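## Task

Find the yellow sponge lying on the floor beneath a desk and place it on that same desk's top surface, resting directly on the desk rather than on any other object there. The robot must not tip over or finish leaning. The sponge must stay in place without the robot holding it.

## Robot and tools

ROBOT. A Hello Robot Stretch 4 with a single arm. It has an omni-wheel base, a lift that slides up a mast, an arm that telescopes forward, a wrist with yaw, pitch and roll, and a two-finger gripper. It stands about 1.6 m tall, and the base's edge lies within 0.23 m of the base origin. Cameras: head_camera, head_left_camera, head_right_camera, wrist_camera. Loose objects may occasionally be nudged by something outside the robot's control.

FRAMES. Base frame: origin on the floor below the base centre, x ahead, y to the left, z up. hand_pose is reported in this frame. It is a fixed point between the open fingertips, and its axes line up with the base frame when all wrist joints are 0. The printed value may be slightly wrong. The odometry frame is where the base frame was when the scene began. base_odometry comes from wheel rotation only, so slipping shows up as motion. Its heading is positive to the left and runs from -3.142 to 3.142.

execute_actions. Argument actions is a list holding one action, or an empty list to simply read the state and images. Optional cameras is a list of camera names, or "all". Leaving it out or passing null also gives all cameras, [] gives none, and an unknown name rejects the call. An action contains base, joints, or both, plus optional pace and contact_limits. Alternatively it contains only end_of_arm.
- base: exactly one key, a relative move measured from the base position in the most recent reported state. translate_m is metres straight ahead, positive forward, -2 to 2. strafe_m is metres sideways, positive left, -2 to 2. rotate_rad is radians of turning in place, positive counter-clockwise seen from above, -3.2 to 3.2.
- joints: a dictionary of absolute targets by name, with the done-tolerance in brackets. lift_m: 0 to 1.2 m (±0.004). arm_m: extension, 0 to 0.55 m (±0.004). wrist_yaw_rad: -1.134 to 4.276 (±0.02); 0 points forward, positive turns left, 3.14 is stowed, and beyond 3.4 the arm may block it. wrist_pitch_rad: -1.117 to 4.259 (±0.05); 0 is level and 1.57 points down. wrist_roll_rad: -1.117 to 4.259 (±0.02); 0 keeps both fingers at equal height, and positive turns clockwise when viewed from behind the gripper. gripper_m: fingertip gap of the empty gripper, -0.038 to 0.141 m (±0.004); values below 0 press the fingers together. A joint target outside its range is clamped and reported. Any other invalid value or unknown key rejects the call, and nothing moves.
- pace: "slow", "default", "fast" or "max". For the base this means 0.1/0.3/0.4/0.6 m/s and 1/2/3/4 rad/s. When the lift is above 0.2 at the start of a move, these speeds are reduced further, down to 0.3 m/s and 1 rad/s at 1.2.
- contact_limits: only arm_m, from 0 (gentlest) to 0.75 (firmest), default 0.5. This is how hard the arm may push before it halts.
- end_of_arm: "enable_torque", sent by itself, turns back on any wrist or gripper motor that has shut off.
All motions in one action begin together. A single action runs for at most 15 s. Anything you omit may keep pushing toward its earlier target. If one call stops on a fault, the remaining tool calls in that reply are skipped. While you are thinking, the robot keeps holding your last command.

wait: seconds, 0 to 10. It commands nothing and returns the state and images.
zoom_image: camera plus region [x0, y0, x1, y1] in pixels, with (0,0) at the top left and at most 504 by 504. It works on that camera's latest full image.
finished_scene: scene, the integer number of the current scene. It ends the scene for good and reports whether the task succeeded. The result must already be complete and stable when you call it.

RESULTS. base_status and joint_status show how each commanded motion ended. "done" means the base wheels turned the full amount, even if they slipped. "off_target" means the part settled away from its target and may still be pushing. "contact_stop_at_<key>" means it hit something; lift, arm or wheels then go slack, so the lift can sag and the base can drift. "limit_stop_at_<name>" means a built-in limit acted. "limit_stop_at_tilt" means the lean exceeds 6 degrees, and lift, arm and wheels go slack and ignore commands. "limit_stop_at_own_body" means a self-collision guard acted; this is likely when pitch is below -0.2 with roll below -0.4 or above 4. "torque_fault" means a wrist or gripper motor overloaded and went limp until enable_torque. on_its_own lists what happened without a command; there, "held at" gives a target, not a measured position.
lidar_m: 12 distances in metres, each covering 30 degrees. The 1st is straight ahead and they go counter-clockwise (4th left, 7th behind, 10th right). "-" means nothing seen, or something closer than 0.25 m. It senses from roughly 0.15 m above the floor up to robot height, so desk tops appear. It can miss glass, thin legs and much behind the robot.
wrist_depth_mm: a 7×7 grid of median depths, 100 to 2000 mm, read from the top left. "-" means out of range or hidden. The robot's own body can appear in it.
turned_by_wheels versus turned_by_imu: a gap above about 0.1 rad suggests a collision or slip, and the heading error is roughly their difference. base_tilt gives forward and right lean in degrees, with a constant bias of up to about 1.5.
motor_effort is a percentage of maximum, positive toward larger joint values, with the peak in brackets. For wheel_0, wheel_1 and wheel_2, positive turns the base right. Readings are noisy and each motor has its own offset.

GRIPPING. Command a gap smaller than the object. A smaller value squeezes harder and pulls the object toward the wrist, and opening pushes it back out. Neither the reading nor "done" confirms a grasp; a firm squeeze shows up in the gripper_m effort. If the fingertips catch on a surface, raise the lift. To unfold at the start, send lift_m 0.4 and wrist_yaw_rad 0 together.

AVOID. Turning or driving with more than 1 kg held while arm_m is above 0.2, especially at fast paces. Steady pushing or pulling, especially with the gripper held high or with a high contact limit. Pressing the gripper into things during base or arm moves, which causes torque faults. Dropping, slamming or knocking items over. Leaving an object supported only by the gripper.

Each tool is called after "Emit:" by a JSON object that holds its "api" and its "payload".

## Session

Emit:
{"api": "execute_actions", "payload": {"actions": []}}

Scene clock: 0.00 s.
base_odometry: x=+0.000 y=+0.000 heading=+0.000 (m, m, rad; odometry frame)
turned_by_wheels: +0.000 (rad since the last result)
turned_by_imu: +0.000 (rad since the last result)
base_tilt: forward=+0.0 right=-0.3 (deg)
lidar_m: 1.08 1.24 1.04 1.03 1.19 2.11 1.34 0.76 0.62 0.62 0.74 1.27
base_status: not commanded
joint_positions: lift_m=+0.283 arm_m=-0.001 wrist_yaw_rad=+3.103 wrist_pitch_rad=-0.009 wrist_roll_rad=-0.015 gripper_m=+0.057
joint_status: not commanded
motor_effort: lift_m=+18 arm_m=+0 wrist_yaw_rad=+1 wrist_pitch_rad=-7 wrist_roll_rad=+0 gripper_m=-4 wheel_0=-1 wheel_1=+0 wheel_2=+1 (%)
hand_pose: x=-0.1149 y=+0.0984 z=+0.4634 quat_wxyz=(+0.019, +0.004, -0.007, +1.000) (m; base frame)
wrist_depth_mm: - 138 - - - - - / - 122 177 - - - - / - 127 182 - - - - / 137 140 1430 - - - - / 809 1078 1464 - - - 1921 / 809 1025 200 1499 196 1464 1464 / 809 931 1078 - 1098 991 1042
pictures: head_camera, head_left_camera, head_right_camera, wrist_camera
Images, in order (width x height): head_camera 420x560, head_left_camera 420x672, head_right_camera 420x672, wrist_camera 616x392.

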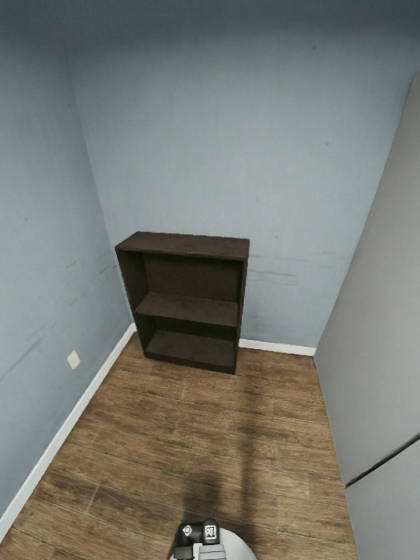

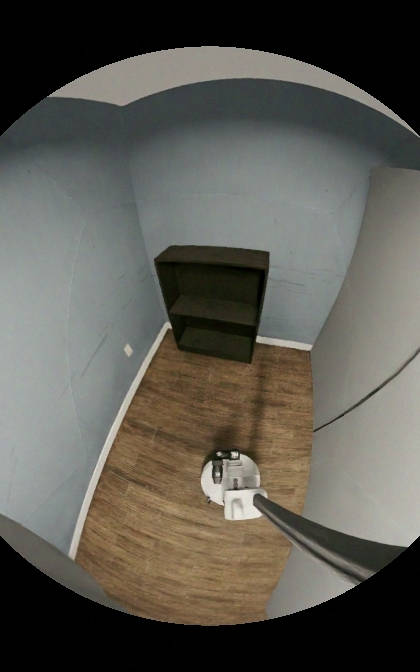

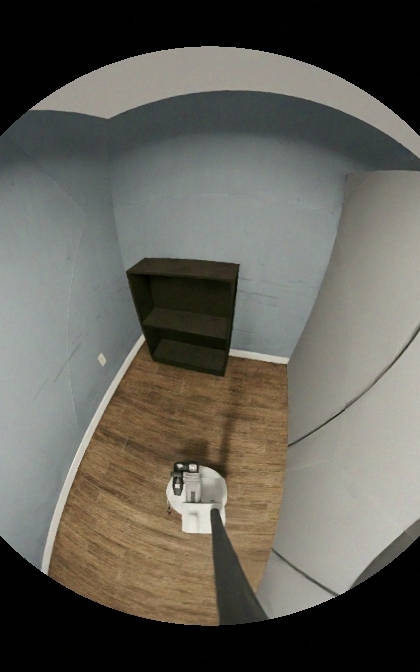

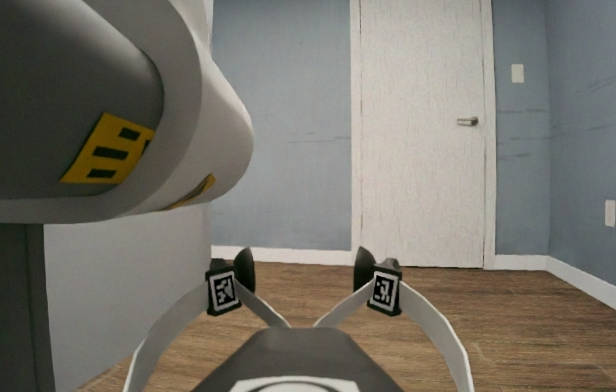

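Emit:
{"api": "execute_actions", "payload": {"actions": [{"base":{"rotate_rad":3.0},"joints":{"lift_m":0.4,"wrist_yaw_rad":0}}], "cameras": ["head_camera","head_left_camera"]}}

Scene clock: 2.83 s.
base_odometry: x=+0.000 y=+0.000 heading=+2.999 (m, m, rad; odometry frame)
turned_by_wheels: +2.999 (rad since the last result)
turned_by_imu: +3.092 (rad since the last result)
base_tilt: forward=+0.0 right=-0.3 (deg)
lidar_m: 2.28 0.80 0.62 0.63 0.69 1.06 1.08 1.22 1.06 1.04 1.13 1.79
base_status: done
joint_positions: lift_m=+0.400 arm_m=-0.001 wrist_yaw_rad=+0.000 wrist_pitch_rad=-0.009 wrist_roll_rad=-0.015 gripper_m=+0.057
joint_status: all done
motor_effort: lift_m=+20(23) arm_m=+0(0) wrist_yaw_rad=+0(4) wrist_pitch_rad=-8(7) wrist_roll_rad=+1(0) gripper_m=-5(5) wheel_0=-5(10) wheel_1=-2(10) wheel_2=-4(10) (%)
hand_pose: x=+0.4585 y=-0.0873 z=+0.5807 quat_wxyz=(+1.000, -0.007, -0.005, +0.000) (m; base frame)
wrist_depth_mm: 798 1060 - - - 1863 1808 / 788 1060 - - - 1921 1808 / 820 1098 - - - 1863 1808 / 809 1098 - - - 1921 1756 / 798 1098 - - - 1921 1808 / 798 1008 200 1808 197 1756 1618 / 798 946 1308 - 1308 1182 1255
pictures: head_camera, head_left_camera
Images, in order (width x height): head_camera 420x560, head_left_camera 420x672.

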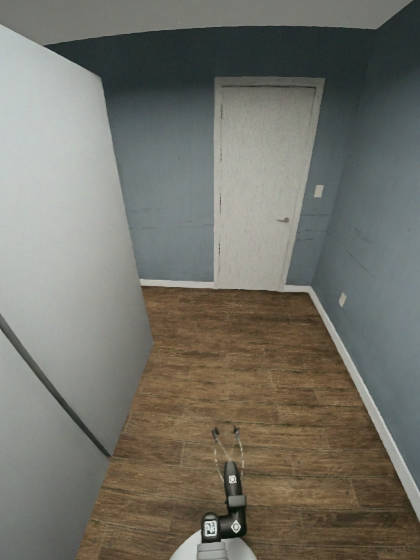

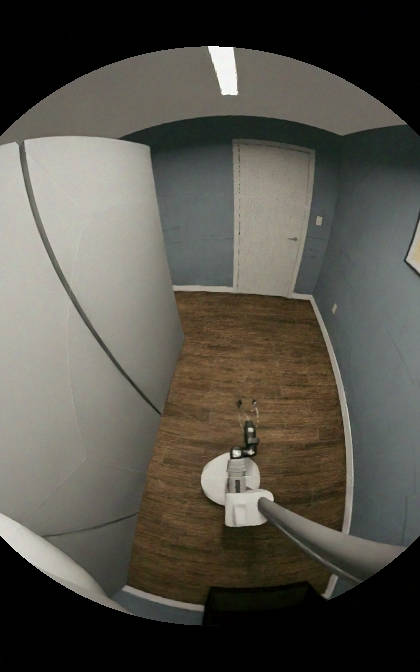

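Emit:
{"api": "execute_actions", "payload": {"actions": [{"base":{"translate_m":1.7},"pace":"fast"}], "cameras": []}}

Emit:
{"api": "execute_actions", "payload": {"actions": [{"base":{"rotate_rad":1.57}}], "cameras": ["head_camera","head_left_camera"]}}

Scene clock: 8.47 s.
base_odometry: x=-1.683 y=+0.241 heading=+3.000 (m, m, rad; odometry frame)
turned_by_wheels: +0.001 (rad since the last result)
turned_by_imu: -0.007 (rad since the last result)
base_tilt: forward=+0.0 right=-0.3 (deg)
lidar_m: 0.59 0.68 1.06 0.79 0.50 0.68 2.91 1.61 1.30 1.28 0.79 0.58
base_status: done
joint_positions: lift_m=+0.400 arm_m=-0.001 wrist_yaw_rad=+0.000 wrist_pitch_rad=-0.009 wrist_roll_rad=-0.015 gripper_m=+0.057
joint_status: not commanded
motor_effort: lift_m=+20(20) arm_m=+0(0) wrist_yaw_rad=+1(0) wrist_pitch_rad=-7(7) wrist_roll_rad=+0(1) gripper_m=-5(4) wheel_0=+5(9) wheel_1=+3(9) wheel_2=+0(17) (%)
hand_pose: x=+0.4585 y=-0.0874 z=+0.5807 quat_wxyz=(+1.000, -0.007, -0.005, +0.000) (m; base frame)
wrist_depth_mm: 455 436 418 404 359 357 349 / 459 436 424 404 362 359 351 / 459 439 424 410 364 362 351 / 459 445 427 410 366 364 353 / 466 445 424 410 364 364 353 / 466 449 199 410 197 368 359 / 469 449 436 - 368 366 357
pictures: none
No camera images: the call's "cameras" was empty. Leave "cameras" out to get every camera's image.

Scene clock: 10.53 s.
base_odometry: x=-1.683 y=+0.241 heading=-1.714 (m, m, rad; odometry frame)
turned_by_wheels: +1.569 (rad since the last result)
turned_by_imu: +1.618 (rad since the last result)
base_tilt: forward=+0.1 right=-0.3 (deg)
lidar_m: 0.78 0.49 0.70 2.80 1.61 1.27 1.26 0.78 0.59 0.61 0.71 1.09
base_status: done
joint_positions: lift_m=+0.400 arm_m=-0.001 wrist_yaw_rad=+0.000 wrist_pitch_rad=-0.009 wrist_roll_rad=-0.015 gripper_m=+0.057
joint_status: not commanded
motor_effort: lift_m=+20(20) arm_m=+0(0) wrist_yaw_rad=+1(1) wrist_pitch_rad=-7(8) wrist_roll_rad=+1(1) gripper_m=-7(0) wheel_0=-4(11) wheel_1=-2(9) wheel_2=-4(9) (%)
hand_pose: x=+0.4585 y=-0.0874 z=+0.5807 quat_wxyz=(+1.000, -0.007, -0.005, +0.000) (m; base frame)
wrist_depth_mm: 407 549 - - - 1808 1078 / 410 554 - - - 1808 1098 / 413 559 - - - 1863 1078 / 413 559 - - - 1863 1118 / 413 559 - - - 1808 1118 / 410 535 200 1808 197 1576 1118 / 407 496 1308 - 1308 1182 1060
pictures: head_camera, head_left_camera
Images, in order (width x height): head_camera 420x560, head_left_camera 420x672.

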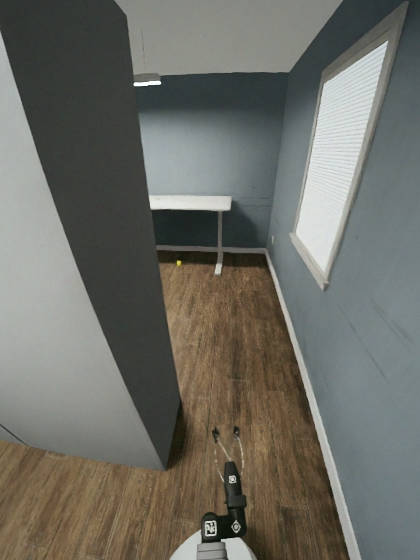

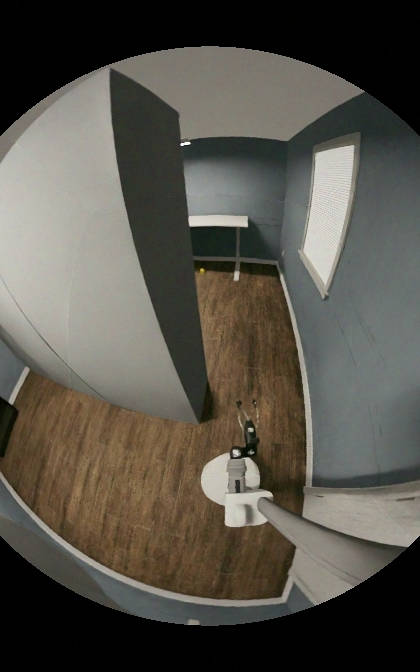

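Gap is about 0.2 left to 0.6 right; shift right.

Emit:
{"api": "execute_actions", "payload": {"actions": [{"base":{"strafe_m":-0.2}}], "cameras": []}}

Emit:
{"api": "execute_actions", "payload": {"actions": [{"base":{"translate_m":1.8},"pace":"fast","joints":{"wrist_pitch_rad":0.9,"gripper_m":0.13,"lift_m":0.2}}]}}

Scene clock: 12.53 s.
base_odometry: x=-1.881 y=+0.269 heading=-1.714 (m, m, rad; odometry frame)
turned_by_wheels: +0.000 (rad since the last result)
turned_by_imu: +0.001 (rad since the last result)
base_tilt: forward=+0.0 right=-0.3 (deg)
lidar_m: 2.62 0.61 0.63 3.01 1.62 1.32 1.03 0.50 0.39 0.40 0.46 0.73
base_status: done
joint_positions: lift_m=+0.400 arm_m=-0.001 wrist_yaw_rad=+0.000 wrist_pitch_rad=-0.009 wrist_roll_rad=-0.015 gripper_m=+0.057
joint_status: not commanded
motor_effort: lift_m=+20(20) arm_m=+0(0) wrist_yaw_rad=+1(1) wrist_pitch_rad=-7(7) wrist_roll_rad=+0(2) gripper_m=-3(6) wheel_0=+3(12) wheel_1=-1(12) wheel_2=+0(1) (%)
hand_pose: x=+0.4585 y=-0.0874 z=+0.5807 quat_wxyz=(+1.000, -0.007, -0.005, +0.000) (m; base frame)
wrist_depth_mm: 627 - - - - 1160 723 / 627 - - - - 1205 741 / 634 - - - - 1205 741 / 634 - - - - 1205 741 / 627 - - - - 1229 741 / 627 1808 200 1808 197 1205 732 / 627 1182 1308 - 1308 991 723
pictures: none
No camera images: the call's "cameras" was empty. Leave "cameras" out to get every camera's image.

Scene clock: 18.30 s.
base_odometry: x=-2.137 y=-1.512 heading=-1.714 (m, m, rad; odometry frame)
turned_by_wheels: +0.000 (rad since the last result)
turned_by_imu: -0.007 (rad since the last result)
base_tilt: forward=+0.1 right=-0.4 (deg)
lidar_m: 0.78 0.87 1.39 2.21 1.16 0.95 1.78 0.86 0.66 0.65 0.72 1.18
base_status: done
joint_positions: lift_m=+0.200 arm_m=-0.001 wrist_yaw_rad=+0.000 wrist_pitch_rad=+0.901 wrist_roll_rad=-0.015 gripper_m=+0.130
joint_status: all done
motor_effort: lift_m=+16(16) arm_m=+0(0) wrist_yaw_rad=+1(1) wrist_pitch_rad=-4(7) wrist_roll_rad=+1(2) gripper_m=+0(1) wheel_0=+2(11) wheel_1=+1(11) wheel_2=+2(15) (%)
hand_pose: x=+0.3490 y=-0.0874 z=+0.1522 quat_wxyz=(+0.900, -0.007, +0.436, +0.003) (m; base frame)
wrist_depth_mm: 668 676 661 634 661 668 668 / 591 580 574 574 574 574 574 / 508 504 500 500 500 500 504 / 449 449 442 445 445 445 445 / 402 402 402 402 402 402 399 / 362 355 353 366 353 355 362 / 336 332 338 - 338 330 336
pictures: head_camera, head_left_camera, head_right_camera, wrist_camera
Images, in order (width x height): head_camera 420x560, head_left_camera 420x672, head_right_camera 420x672, wrist_camera 616x392.

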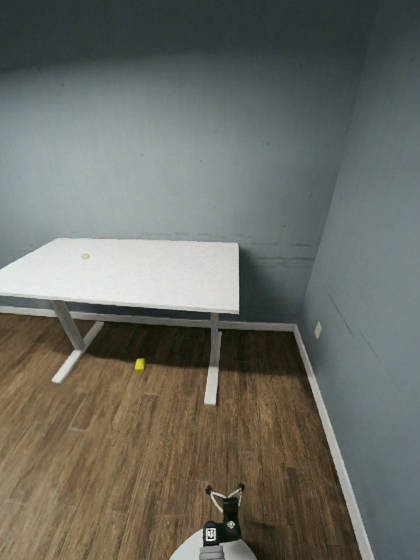

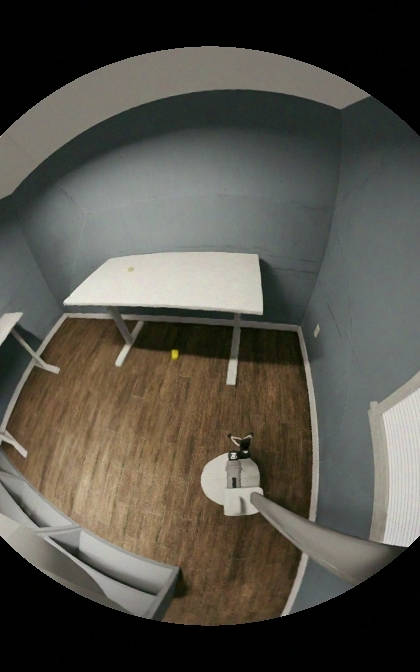

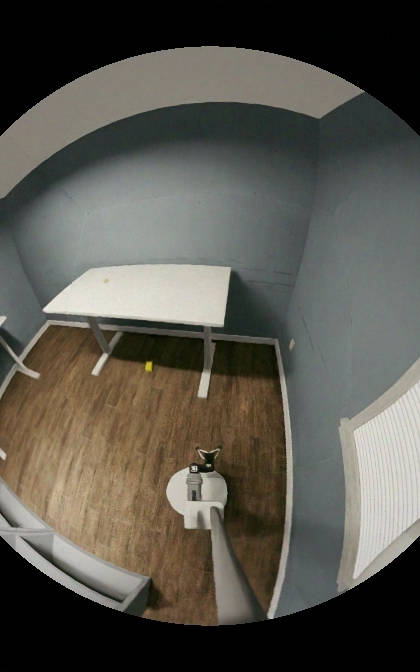

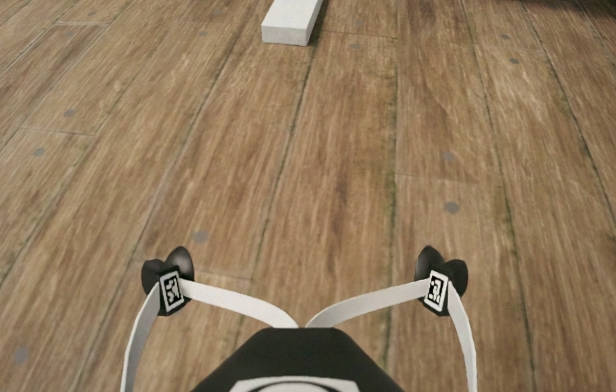

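Emit:
{"api": "execute_actions", "payload": {"actions": [{"base":{"strafe_m":0.45},"joints":{"arm_m":0.2}}], "cameras": []}}

Emit:
{"api": "execute_actions", "payload": {"actions": [{"base":{"translate_m":0.25}}], "cameras": ["head_camera","wrist_camera"]}}

Scene clock: 24.97 s.
base_odometry: x=-1.692 y=-1.577 heading=-1.714 (m, m, rad; odometry frame)
turned_by_wheels: +0.000 (rad since the last result)
turned_by_imu: +0.002 (rad since the last result)
base_tilt: forward=+0.0 right=-0.3 (deg)
lidar_m: 0.86 0.97 1.81 1.78 1.08 0.86 0.84 1.41 1.11 1.09 1.23 0.86
base_status: done
joint_positions: lift_m=+0.200 arm_m=+0.199 wrist_yaw_rad=+0.000 wrist_pitch_rad=+0.901 wrist_roll_rad=-0.015 gripper_m=+0.130
joint_status: all done
motor_effort: lift_m=+16(16) arm_m=+8(8) wrist_yaw_rad=+1(1) wrist_pitch_rad=-4(5) wrist_roll_rad=+1(1) gripper_m=-4(6) wheel_0=-4(12) wheel_1=+1(11) wheel_2=+0(0) (%)
hand_pose: x=+0.5485 y=-0.0874 z=+0.1522 quat_wxyz=(+0.900, -0.007, +0.436, +0.003) (m; base frame)
wrist_depth_mm: 661 668 661 661 654 668 597 / 585 569 574 569 569 574 544 / 504 504 500 500 496 496 496 / 445 445 442 445 445 442 442 / 399 397 402 402 399 399 397 / 362 355 351 366 349 355 357 / 334 332 338 - 338 329 332
pictures: none
No camera images: the call's "cameras" was empty. Leave "cameras" out to get every camera's image.

Scene clock: 27.27 s.
base_odometry: x=-1.727 y=-1.824 heading=-1.713 (m, m, rad; odometry frame)
turned_by_wheels: +0.000 (rad since the last result)
turned_by_imu: +0.000 (rad since the last result)
base_tilt: forward=+0.0 right=-0.4 (deg)
lidar_m: 0.60 0.69 1.11 1.75 1.39 1.09 1.08 1.50 1.16 1.11 0.76 0.62
base_status: done
joint_positions: lift_m=+0.200 arm_m=+0.199 wrist_yaw_rad=+0.000 wrist_pitch_rad=+0.901 wrist_roll_rad=-0.015 gripper_m=+0.130
joint_status: not commanded
motor_effort: lift_m=+16(16) arm_m=+8(8) wrist_yaw_rad=+1(0) wrist_pitch_rad=-4(4) wrist_roll_rad=+2(0) gripper_m=-3(7) wheel_0=+5(10) wheel_1=+3(6) wheel_2=-2(10) (%)
hand_pose: x=+0.5485 y=-0.0874 z=+0.1522 quat_wxyz=(+0.900, -0.007, +0.436, +0.003) (m; base frame)
wrist_depth_mm: 668 661 661 654 661 668 627 / 585 569 544 569 569 574 564 / 508 500 500 500 496 500 500 / 442 445 449 445 442 442 442 / 399 402 399 399 399 399 399 / 359 357 351 364 351 353 359 / 334 330 338 - 338 329 334
pictures: head_camera, wrist_camera
Images, in order (width x height): head_camera 420x560, wrist_camera 616x392.

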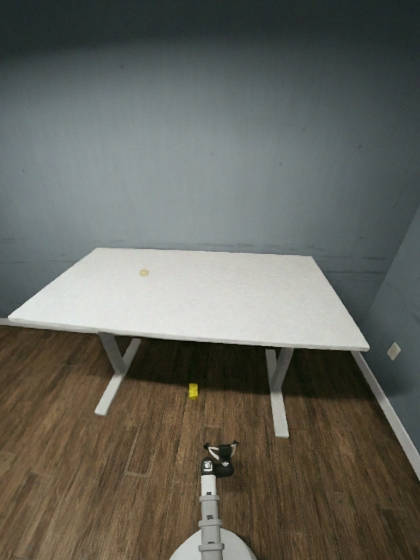

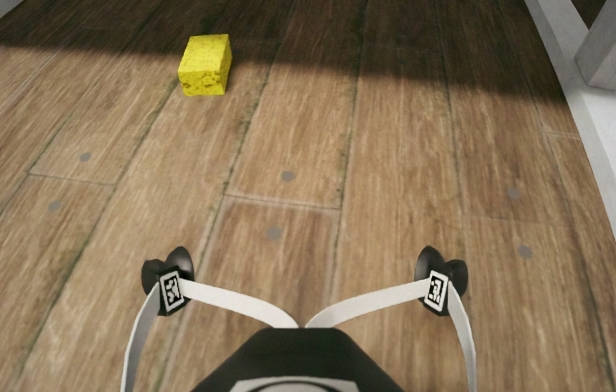

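Emit:
{"api": "execute_actions", "payload": {"actions": [{"base":{"strafe_m":0.145},"joints":{"arm_m":0.42,"lift_m":0.1}}], "cameras": ["wrist_camera"]}}

Scene clock: 29.17 s.
base_odometry: x=-1.584 y=-1.844 heading=-1.713 (m, m, rad; odometry frame)
turned_by_wheels: +0.000 (rad since the last result)
turned_by_imu: +0.000 (rad since the last result)
base_tilt: forward=+0.0 right=-0.3 (deg)
lidar_m: 0.62 0.71 1.59 1.58 1.37 1.06 1.08 1.64 1.28 1.27 0.81 0.64
base_status: done
joint_positions: lift_m=+0.100 arm_m=+0.419 wrist_yaw_rad=+0.000 wrist_pitch_rad=+0.901 wrist_roll_rad=-0.015 gripper_m=+0.130
joint_status: all done
motor_effort: lift_m=+15(15) arm_m=+8(7) wrist_yaw_rad=+1(1) wrist_pitch_rad=-5(4) wrist_roll_rad=+3(0) gripper_m=+1(7) wheel_0=-4(11) wheel_1=+2(10) wheel_2=+0(2) (%)
hand_pose: x=+0.7685 y=-0.0874 z=+0.0522 quat_wxyz=(+0.900, -0.007, +0.436, +0.003) (m; base frame)
wrist_depth_mm: 480 484 480 480 480 480 477 / 418 421 413 351 413 415 418 / 364 364 362 336 357 362 362 / 324 322 322 322 320 322 319 / 290 289 290 290 289 289 289 / 262 257 253 263 252 256 259 / 243 239 244 - 243 239 -
pictures: wrist_camera
Images, in order (width x height): wrist_camera 616x392.

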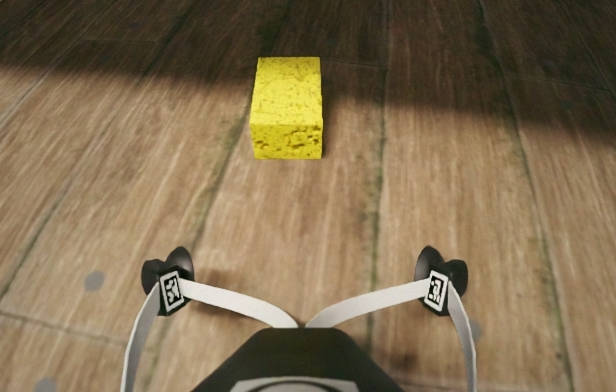

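Emit:
{"api": "execute_actions", "payload": {"actions": [{"base":{"translate_m":0.07},"joints":{"arm_m":0.52,"lift_m":0.072}}], "cameras": ["wrist_camera"]}}

Emit:
{"api": "execute_actions", "payload": {"actions": [{"joints":{"gripper_m":0.0}}], "cameras": ["wrist_camera"]}}

Emit:
{"api": "execute_actions", "payload": {"actions": [{"joints":{"arm_m":0.0,"lift_m":0.15},"base":{"translate_m":-0.1}}], "cameras": ["wrist_camera"]}}

Scene clock: 30.63 s.
base_odometry: x=-1.594 y=-1.914 heading=-1.713 (m, m, rad; odometry frame)
turned_by_wheels: +0.000 (rad since the last result)
turned_by_imu: +0.000 (rad since the last result)
base_tilt: forward=+0.0 right=-0.3 (deg)
lidar_m: 0.58 0.62 1.60 1.58 1.48 1.15 1.14 1.68 1.31 1.27 0.72 0.57
base_status: done
joint_positions: lift_m=+0.072 arm_m=+0.519 wrist_yaw_rad=+0.000 wrist_pitch_rad=+0.901 wrist_roll_rad=-0.015 gripper_m=+0.130
joint_status: all done
motor_effort: lift_m=+15(15) arm_m=+8(10) wrist_yaw_rad=+1(1) wrist_pitch_rad=-5(5) wrist_roll_rad=+1(1) gripper_m=-1(1) wheel_0=+6(10) wheel_1=+2(3) wheel_2=-4(11) (%)
hand_pose: x=+0.8685 y=-0.0874 z=+0.0242 quat_wxyz=(+0.900, -0.007, +0.436, +0.003) (m; base frame)
wrist_depth_mm: 430 436 427 424 424 430 427 / 375 373 370 370 368 370 373 / 327 325 324 322 322 322 322 / 287 289 274 236 286 287 286 / 257 259 216 213 257 257 257 / 233 229 198 190 227 229 231 / 216 213 219 - 219 213 -
pictures: wrist_camera
Images, in order (width x height): wrist_camera 616x392.

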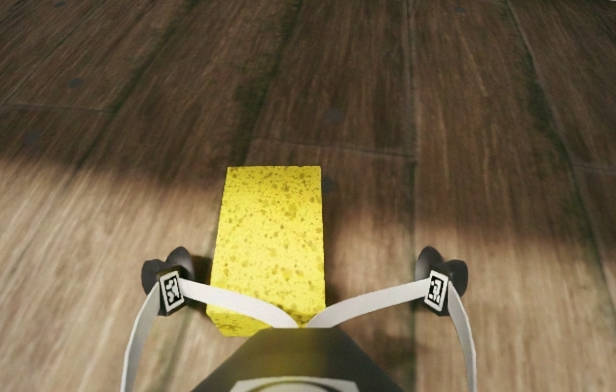

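Scene clock: 32.83 s.
base_odometry: x=-1.594 y=-1.914 heading=-1.713 (m, m, rad; odometry frame)
turned_by_wheels: +0.000 (rad since the last result)
turned_by_imu: +0.001 (rad since the last result)
base_tilt: forward=+0.0 right=-0.3 (deg)
lidar_m: 0.57 0.65 1.63 1.57 1.43 1.14 1.14 1.68 1.27 1.28 0.74 0.58
base_status: not commanded
joint_positions: lift_m=+0.072 arm_m=+0.519 wrist_yaw_rad=+0.000 wrist_pitch_rad=+0.901 wrist_roll_rad=-0.015 gripper_m=+0.001
joint_status: all done
motor_effort: lift_m=+15(15) arm_m=+8(8) wrist_yaw_rad=+1(1) wrist_pitch_rad=-4(4) wrist_roll_rad=+0(2) gripper_m=-29(27) wheel_0=+6(5) wheel_1=+2(2) wheel_2=-3(4) (%)
hand_pose: x=+0.8686 y=-0.0874 z=+0.0243 quat_wxyz=(+0.900, -0.007, +0.435, +0.003) (m; base frame)
wrist_depth_mm: 430 433 424 424 427 430 430 / 375 375 370 368 366 370 370 / 325 324 322 322 322 322 324 / 289 286 281 216 287 286 286 / 258 258 255 195 258 257 256 / 233 227 183 176 182 229 232 / 215 213 218 - 218 212 -
pictures: wrist_camera
Images, in order (width x height): wrist_camera 616x392.

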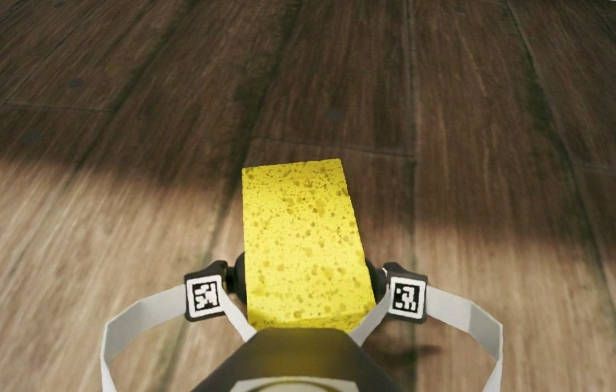

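Scene clock: 35.43 s.
base_odometry: x=-1.579 y=-1.815 heading=-1.714 (m, m, rad; odometry frame)
turned_by_wheels: +0.000 (rad since the last result)
turned_by_imu: +0.001 (rad since the last result)
base_tilt: forward=+0.0 right=-0.4 (deg)
lidar_m: 0.66 0.74 1.62 1.60 1.31 1.04 1.05 1.67 1.29 1.26 0.83 0.65
base_status: done
joint_positions: lift_m=+0.150 arm_m=+0.001 wrist_yaw_rad=+0.000 wrist_pitch_rad=+0.902 wrist_roll_rad=-0.015 gripper_m=+0.001
joint_status: all done
motor_effort: lift_m=+21(23) arm_m=-8(11) wrist_yaw_rad=+1(0) wrist_pitch_rad=-6(6) wrist_roll_rad=+2(1) gripper_m=-34(28) wheel_0=-4(9) wheel_1=-3(7) wheel_2=+2(12) (%)
hand_pose: x=+0.3513 y=-0.0874 z=+0.1017 quat_wxyz=(+0.900, -0.007, +0.436, +0.003) (m; base frame)
wrist_depth_mm: 574 580 574 564 569 580 569 / 504 500 496 492 492 500 504 / 436 436 430 433 430 430 433 / 387 387 377 216 384 382 384 / 345 345 340 194 345 345 343 / 312 301 183 176 182 304 310 / 289 285 293 - 291 286 289
pictures: wrist_camera
Images, in order (width x height): wrist_camera 616x392.

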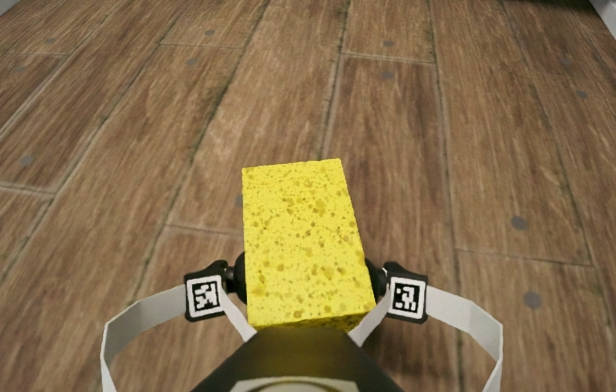

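Emit:
{"api": "execute_actions", "payload": {"actions": [{"joints":{"lift_m":1.0}}], "cameras": []}}

Emit:
{"api": "execute_actions", "payload": {"actions": [{"joints":{"arm_m":0.5}}], "cameras": ["wrist_camera"]}}

Scene clock: 39.60 s.
base_odometry: x=-1.579 y=-1.815 heading=-1.714 (m, m, rad; odometry frame)
turned_by_wheels: +0.000 (rad since the last result)
turned_by_imu: +0.002 (rad since the last result)
base_tilt: forward=+0.1 right=-0.3 (deg)
lidar_m: 0.66 0.73 1.61 1.59 1.34 1.06 1.03 1.67 1.26 1.26 0.85 0.68
base_status: not commanded
joint_positions: lift_m=+1.000 arm_m=+0.001 wrist_yaw_rad=+0.000 wrist_pitch_rad=+0.902 wrist_roll_rad=-0.015 gripper_m=+0.001
joint_status: all done
motor_effort: lift_m=+21(22) arm_m=-8(8) wrist_yaw_rad=+2(1) wrist_pitch_rad=-6(6) wrist_roll_rad=+1(1) gripper_m=-34(28) wheel_0=-4(4) wheel_1=-3(3) wheel_2=+2(2) (%)
hand_pose: x=+0.3513 y=-0.0874 z=+0.9517 quat_wxyz=(+0.900, -0.007, +0.436, +0.003) (m; base frame)
wrist_depth_mm: 1430 1336 1366 1308 854 415 404 / 1708 1537 1537 1464 1397 1336 842 / 1618 1537 1537 1576 1576 1464 1464 / 1430 1397 1366 216 1397 1336 1397 / 1281 1255 1229 194 1281 1281 1255 / 1138 1118 183 176 182 1138 1138 / 1042 1060 1078 - 1060 1042 1060
pictures: none
No camera images: the call's "cameras" was empty. Leave "cameras" out to get every camera's image.

Scene clock: 42.27 s.
base_odometry: x=-1.579 y=-1.814 heading=-1.714 (m, m, rad; odometry frame)
turned_by_wheels: -0.001 (rad since the last result)
turned_by_imu: +0.030 (rad since the last result)
base_tilt: forward=-0.1 right=-0.3 (deg)
lidar_m: 0.69 0.77 1.62 1.59 1.26 1.00 1.02 1.62 1.29 1.26 0.84 0.67
base_status: not commanded
joint_positions: lift_m=+1.000 arm_m=+0.349 wrist_yaw_rad=-0.014 wrist_pitch_rad=+0.924 wrist_roll_rad=-0.012 gripper_m=+0.001
joint_status: arm_m contact_stop (moved +0.347 of +0.499)
on_its_own: arm_m is slack since a contact_stop (your +0.500 is given up); wrist_yaw_rad is at rest, and its effort (+42) is outside its rest range (-13 to +13); wrist_pitch_rad is at rest, and its effort (-69) is outside its rest range (-23 to +23)
motor_effort: lift_m=+17(21) arm_m=+0(25) wrist_yaw_rad=+42(58) wrist_pitch_rad=-69(100) wrist_roll_rad=-7(17) gripper_m=-27(30) wheel_0=-2(5) wheel_1=-1(3) wheel_2=-12(19) (%)
hand_pose: x=+0.6922 y=-0.0899 z=+0.9481 quat_wxyz=(+0.895, -0.002, +0.446, -0.004) (m; base frame)
wrist_depth_mm: 366 370 364 364 364 364 364 / 324 322 319 317 317 319 322 / 283 283 281 279 279 281 282 / 258 253 252 252 251 251 250 / 1229 1205 238 185 228 227 227 / 1138 1118 179 164 176 216 1098 / 1042 1025 1060 - 1060 1025 1042
pictures: wrist_camera
Images, in order (width x height): wrist_camera 616x392.

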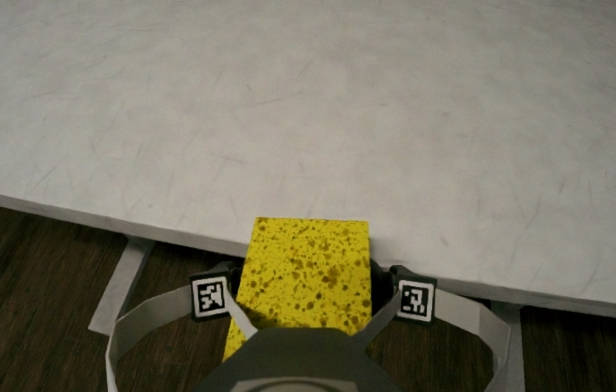

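Emit:
{"api": "execute_actions", "payload": {"actions": [{"joints":{"arm_m":0.3}}], "cameras": []}}

Emit:
{"api": "execute_actions", "payload": {"actions": [{"joints":{"lift_m":1.12}}], "cameras": []}}

Emit:
{"api": "execute_actions", "payload": {"actions": [{"joints":{"arm_m":0.55}}], "cameras": []}}

Emit:
{"api": "execute_actions", "payload": {"actions": [{"joints":{"lift_m":1.06},"pace":"slow"}], "cameras": ["wrist_camera","head_camera"]}}

Scene clock: 43.40 s.
base_odometry: x=-1.579 y=-1.815 heading=-1.714 (m, m, rad; odometry frame)
turned_by_wheels: +0.001 (rad since the last result)
turned_by_imu: +0.001 (rad since the last result)
base_tilt: forward=+0.1 right=-0.4 (deg)
lidar_m: 0.69 0.75 1.62 1.58 1.28 1.04 1.04 1.62 1.28 1.27 0.80 0.67
base_status: not commanded
joint_positions: lift_m=+1.000 arm_m=+0.301 wrist_yaw_rad=+0.000 wrist_pitch_rad=+0.902 wrist_roll_rad=-0.014 gripper_m=+0.001
joint_status: all done
motor_effort: lift_m=+17(17) arm_m=-8(7) wrist_yaw_rad=+1(42) wrist_pitch_rad=-6(69) wrist_roll_rad=+1(7) gripper_m=-31(29) wheel_0=-2(2) wheel_1=-1(1) wheel_2=-3(12) (%)
hand_pose: x=+0.6512 y=-0.0874 z=+0.9520 quat_wxyz=(+0.900, -0.006, +0.436, +0.003) (m; base frame)
wrist_depth_mm: 392 392 387 384 384 389 389 / 343 340 334 334 332 336 338 / 296 294 293 293 291 293 294 / 1366 1098 272 260 260 260 259 / 1281 1229 1229 186 256 252 242 / 1138 1118 178 165 180 1078 1118 / 1060 1042 1042 - 1042 1025 1042
pictures: none
No camera images: the call's "cameras" was empty. Leave "cameras" out to get every camera's image.

Scene clock: 44.93 s.
base_odometry: x=-1.579 y=-1.815 heading=-1.714 (m, m, rad; odometry frame)
turned_by_wheels: +0.000 (rad since the last result)
turned_by_imu: +0.001 (rad since the last result)
base_tilt: forward=+0.0 right=-0.4 (deg)
lidar_m: 0.66 0.75 1.61 1.58 1.27 1.04 1.03 1.64 1.30 1.28 0.83 0.68
base_status: not commanded
joint_positions: lift_m=+1.120 arm_m=+0.301 wrist_yaw_rad=+0.000 wrist_pitch_rad=+0.902 wrist_roll_rad=-0.014 gripper_m=+0.001
joint_status: all done
motor_effort: lift_m=+21(24) arm_m=-8(8) wrist_yaw_rad=+2(1) wrist_pitch_rad=-6(6) wrist_roll_rad=+0(1) gripper_m=-27(32) wheel_0=-2(2) wheel_1=-1(1) wheel_2=-3(3) (%)
hand_pose: x=+0.6512 y=-0.0874 z=+1.0717 quat_wxyz=(+0.900, -0.006, +0.436, +0.003) (m; base frame)
wrist_depth_mm: 615 609 591 597 603 603 609 / 535 525 521 521 525 525 530 / 462 459 455 455 455 455 462 / 404 407 407 407 404 404 404 / 1397 1336 366 186 366 364 364 / 1229 1229 179 165 181 336 334 / 1160 1160 1160 - 1138 1138 1182
pictures: none
No camera images: the call's "cameras" was empty. Leave "cameras" out to get every camera's image.

Scene clock: 46.80 s.
base_odometry: x=-1.579 y=-1.815 heading=-1.714 (m, m, rad; odometry frame)
turned_by_wheels: +0.000 (rad since the last result)
turned_by_imu: +0.001 (rad since the last result)
base_tilt: forward=+0.0 right=-0.3 (deg)
lidar_m: 0.67 0.76 1.61 1.58 1.29 1.02 1.03 1.65 1.28 1.28 0.82 0.68
base_status: not commanded
joint_positions: lift_m=+1.120 arm_m=+0.548 wrist_yaw_rad=+0.000 wrist_pitch_rad=+0.902 wrist_roll_rad=-0.014 gripper_m=+0.001
joint_status: all done
motor_effort: lift_m=+21(21) arm_m=+8(8) wrist_yaw_rad=+1(1) wrist_pitch_rad=-4(6) wrist_roll_rad=-1(0) gripper_m=-27(34) wheel_0=-1(1) wheel_1=-1(1) wheel_2=-3(3) (%)
hand_pose: x=+0.8975 y=-0.0874 z=+1.0717 quat_wxyz=(+0.900, -0.007, +0.436, +0.003) (m; base frame)
wrist_depth_mm: 609 615 603 603 609 609 627 / 530 525 521 521 521 525 530 / 462 459 455 455 455 455 455 / 407 407 404 407 407 404 404 / 366 366 357 186 364 364 362 / 330 320 178 164 181 324 327 / 306 303 303 - 303 301 304
pictures: none
No camera images: the call's "cameras" was empty. Leave "cameras" out to get every camera's image.

Scene clock: 48.17 s.
base_odometry: x=-1.579 y=-1.815 heading=-1.714 (m, m, rad; odometry frame)
turned_by_wheels: +0.000 (rad since the last result)
turned_by_imu: +0.001 (rad since the last result)
base_tilt: forward=+0.1 right=-0.3 (deg)
lidar_m: 0.67 0.76 1.58 1.57 1.29 1.04 1.04 1.62 1.29 1.26 0.82 0.68
base_status: not commanded
joint_positions: lift_m=+1.060 arm_m=+0.548 wrist_yaw_rad=+0.000 wrist_pitch_rad=+0.902 wrist_roll_rad=-0.014 gripper_m=+0.001
joint_status: all done
motor_effort: lift_m=+15(19) arm_m=+8(8) wrist_yaw_rad=+0(0) wrist_pitch_rad=-5(5) wrist_roll_rad=+2(1) gripper_m=-31(35) wheel_0=-2(2) wheel_1=-1(1) wheel_2=-3(3) (%)
hand_pose: x=+0.8975 y=-0.0874 z=+1.0122 quat_wxyz=(+0.900, -0.007, +0.436, +0.003) (m; base frame)
wrist_depth_mm: 504 504 500 492 496 500 496 / 436 421 427 427 424 427 433 / 377 377 377 375 375 373 375 / 334 332 332 332 330 334 332 / 298 300 294 186 300 298 298 / 271 263 178 165 181 266 268 / 251 248 249 - 250 247 -
pictures: head_camera, wrist_camera
Images, in order (width x height): head_camera 420x560, wrist_camera 616x392.

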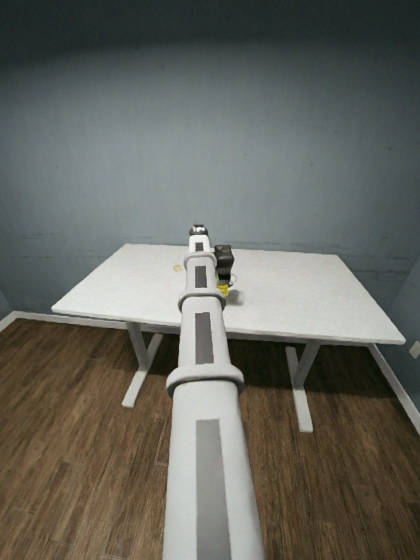

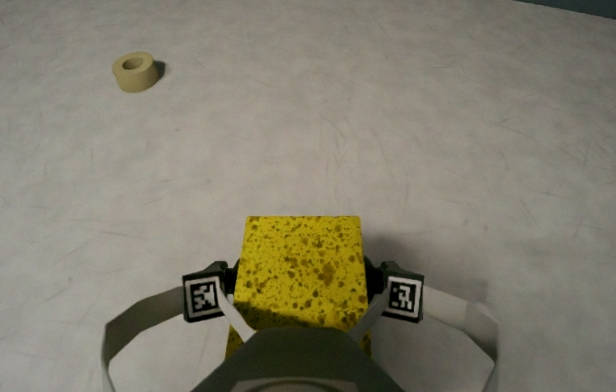

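Emit:
{"api": "execute_actions", "payload": {"actions": [{"joints":{"lift_m":1.04},"pace":"slow"}], "cameras": []}}

Emit:
{"api": "execute_actions", "payload": {"actions": [{"joints":{"gripper_m":0.1}}], "cameras": []}}

Emit:
{"api": "execute_actions", "payload": {"actions": [{"joints":{"lift_m":1.12}}], "cameras": ["wrist_camera"]}}

Emit:
{"api": "finished_scene", "payload": {"scene": 1}}

Scene clock: 49.27 s.
base_odometry: x=-1.579 y=-1.815 heading=-1.714 (m, m, rad; odometry frame)
turned_by_wheels: +0.000 (rad since the last result)
turned_by_imu: +0.000 (rad since the last result)
base_tilt: forward=+0.1 right=-0.3 (deg)
lidar_m: 0.68 0.78 1.61 1.58 1.30 1.04 1.03 1.64 1.30 1.26 0.82 0.68
base_status: not commanded
joint_positions: lift_m=+1.040 arm_m=+0.548 wrist_yaw_rad=+0.000 wrist_pitch_rad=+0.902 wrist_roll_rad=-0.014 gripper_m=+0.001
joint_status: all done
motor_effort: lift_m=+15(13) arm_m=+8(8) wrist_yaw_rad=+0(1) wrist_pitch_rad=-5(5) wrist_roll_rad=+1(0) gripper_m=-30(33) wheel_0=-1(2) wheel_1=-1(1) wheel_2=-3(3) (%)
hand_pose: x=+0.8975 y=-0.0874 z=+0.9922 quat_wxyz=(+0.900, -0.007, +0.436, +0.003) (m; base frame)
wrist_depth_mm: 466 466 459 455 462 459 459 / 407 397 399 397 394 399 402 / 351 349 347 347 345 347 347 / 310 309 309 309 307 307 309 / 277 278 274 186 278 276 277 / 251 243 178 165 181 246 249 / 232 230 231 - 230 229 -
pictures: none
No camera images: the call's "cameras" was empty. Leave "cameras" out to get every camera's image.

Scene clock: 51.07 s.
base_odometry: x=-1.579 y=-1.815 heading=-1.714 (m, m, rad; odometry frame)
turned_by_wheels: +0.000 (rad since the last result)
turned_by_imu: +0.001 (rad since the last result)
base_tilt: forward=+0.1 right=-0.4 (deg)
lidar_m: 0.68 0.78 1.61 1.59 1.29 1.03 1.02 1.64 1.29 1.27 0.86 0.67
base_status: not commanded
joint_positions: lift_m=+1.040 arm_m=+0.548 wrist_yaw_rad=+0.000 wrist_pitch_rad=+0.902 wrist_roll_rad=-0.014 gripper_m=+0.100
joint_status: all done
motor_effort: lift_m=+15(15) arm_m=+8(8) wrist_yaw_rad=+1(1) wrist_pitch_rad=-5(5) wrist_roll_rad=+1(1) gripper_m=-4(29) wheel_0=-2(2) wheel_1=-1(1) wheel_2=-3(2) (%)
hand_pose: x=+0.8975 y=-0.0874 z=+0.9922 quat_wxyz=(+0.900, -0.007, +0.436, +0.003) (m; base frame)
wrist_depth_mm: 462 469 459 459 455 462 462 / 404 399 399 394 397 397 402 / 351 349 347 345 347 347 347 / 309 310 309 310 309 307 307 / 276 278 279 228 272 278 276 / 251 251 212 208 243 251 249 / 232 229 235 - 234 229 -
pictures: none
No camera images: the call's "cameras" was empty. Leave "cameras" out to get every camera's image.

Scene clock: 52.40 s.
base_odometry: x=-1.579 y=-1.815 heading=-1.714 (m, m, rad; odometry frame)
turned_by_wheels: +0.000 (rad since the last result)
turned_by_imu: +0.001 (rad since the last result)
base_tilt: forward=+0.0 right=-0.3 (deg)
lidar_m: 0.65 0.76 1.61 1.58 1.30 1.03 1.04 1.64 1.28 1.28 0.80 0.69
base_status: not commanded
joint_positions: lift_m=+1.120 arm_m=+0.548 wrist_yaw_rad=+0.000 wrist_pitch_rad=+0.902 wrist_roll_rad=-0.014 gripper_m=+0.100
joint_status: all done
motor_effort: lift_m=+21(24) arm_m=+8(8) wrist_yaw_rad=+0(0) wrist_pitch_rad=-5(5) wrist_roll_rad=+0(1) gripper_m=-4(3) wheel_0=-2(2) wheel_1=-1(1) wheel_2=-3(2) (%)
hand_pose: x=+0.8975 y=-0.0874 z=+1.0717 quat_wxyz=(+0.900, -0.007, +0.436, +0.003) (m; base frame)
wrist_depth_mm: 609 615 603 603 603 609 627 / 535 525 521 517 521 521 525 / 462 455 455 455 455 455 459 / 407 404 407 407 404 404 404 / 366 366 368 364 364 366 362 / 330 329 320 289 320 330 327 / 306 300 309 - 307 300 303
pictures: wrist_camera
Images, in order (width x height): wrist_camera 616x392.

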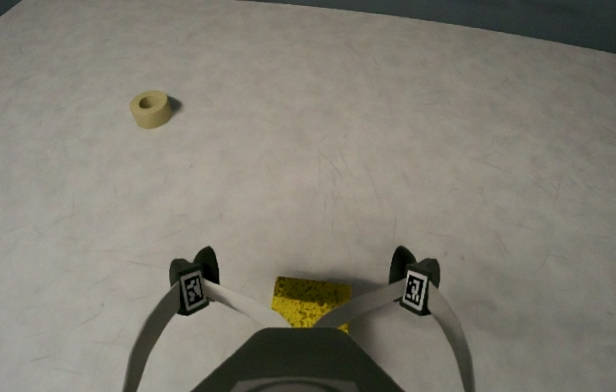

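The scene is finished: the task was done.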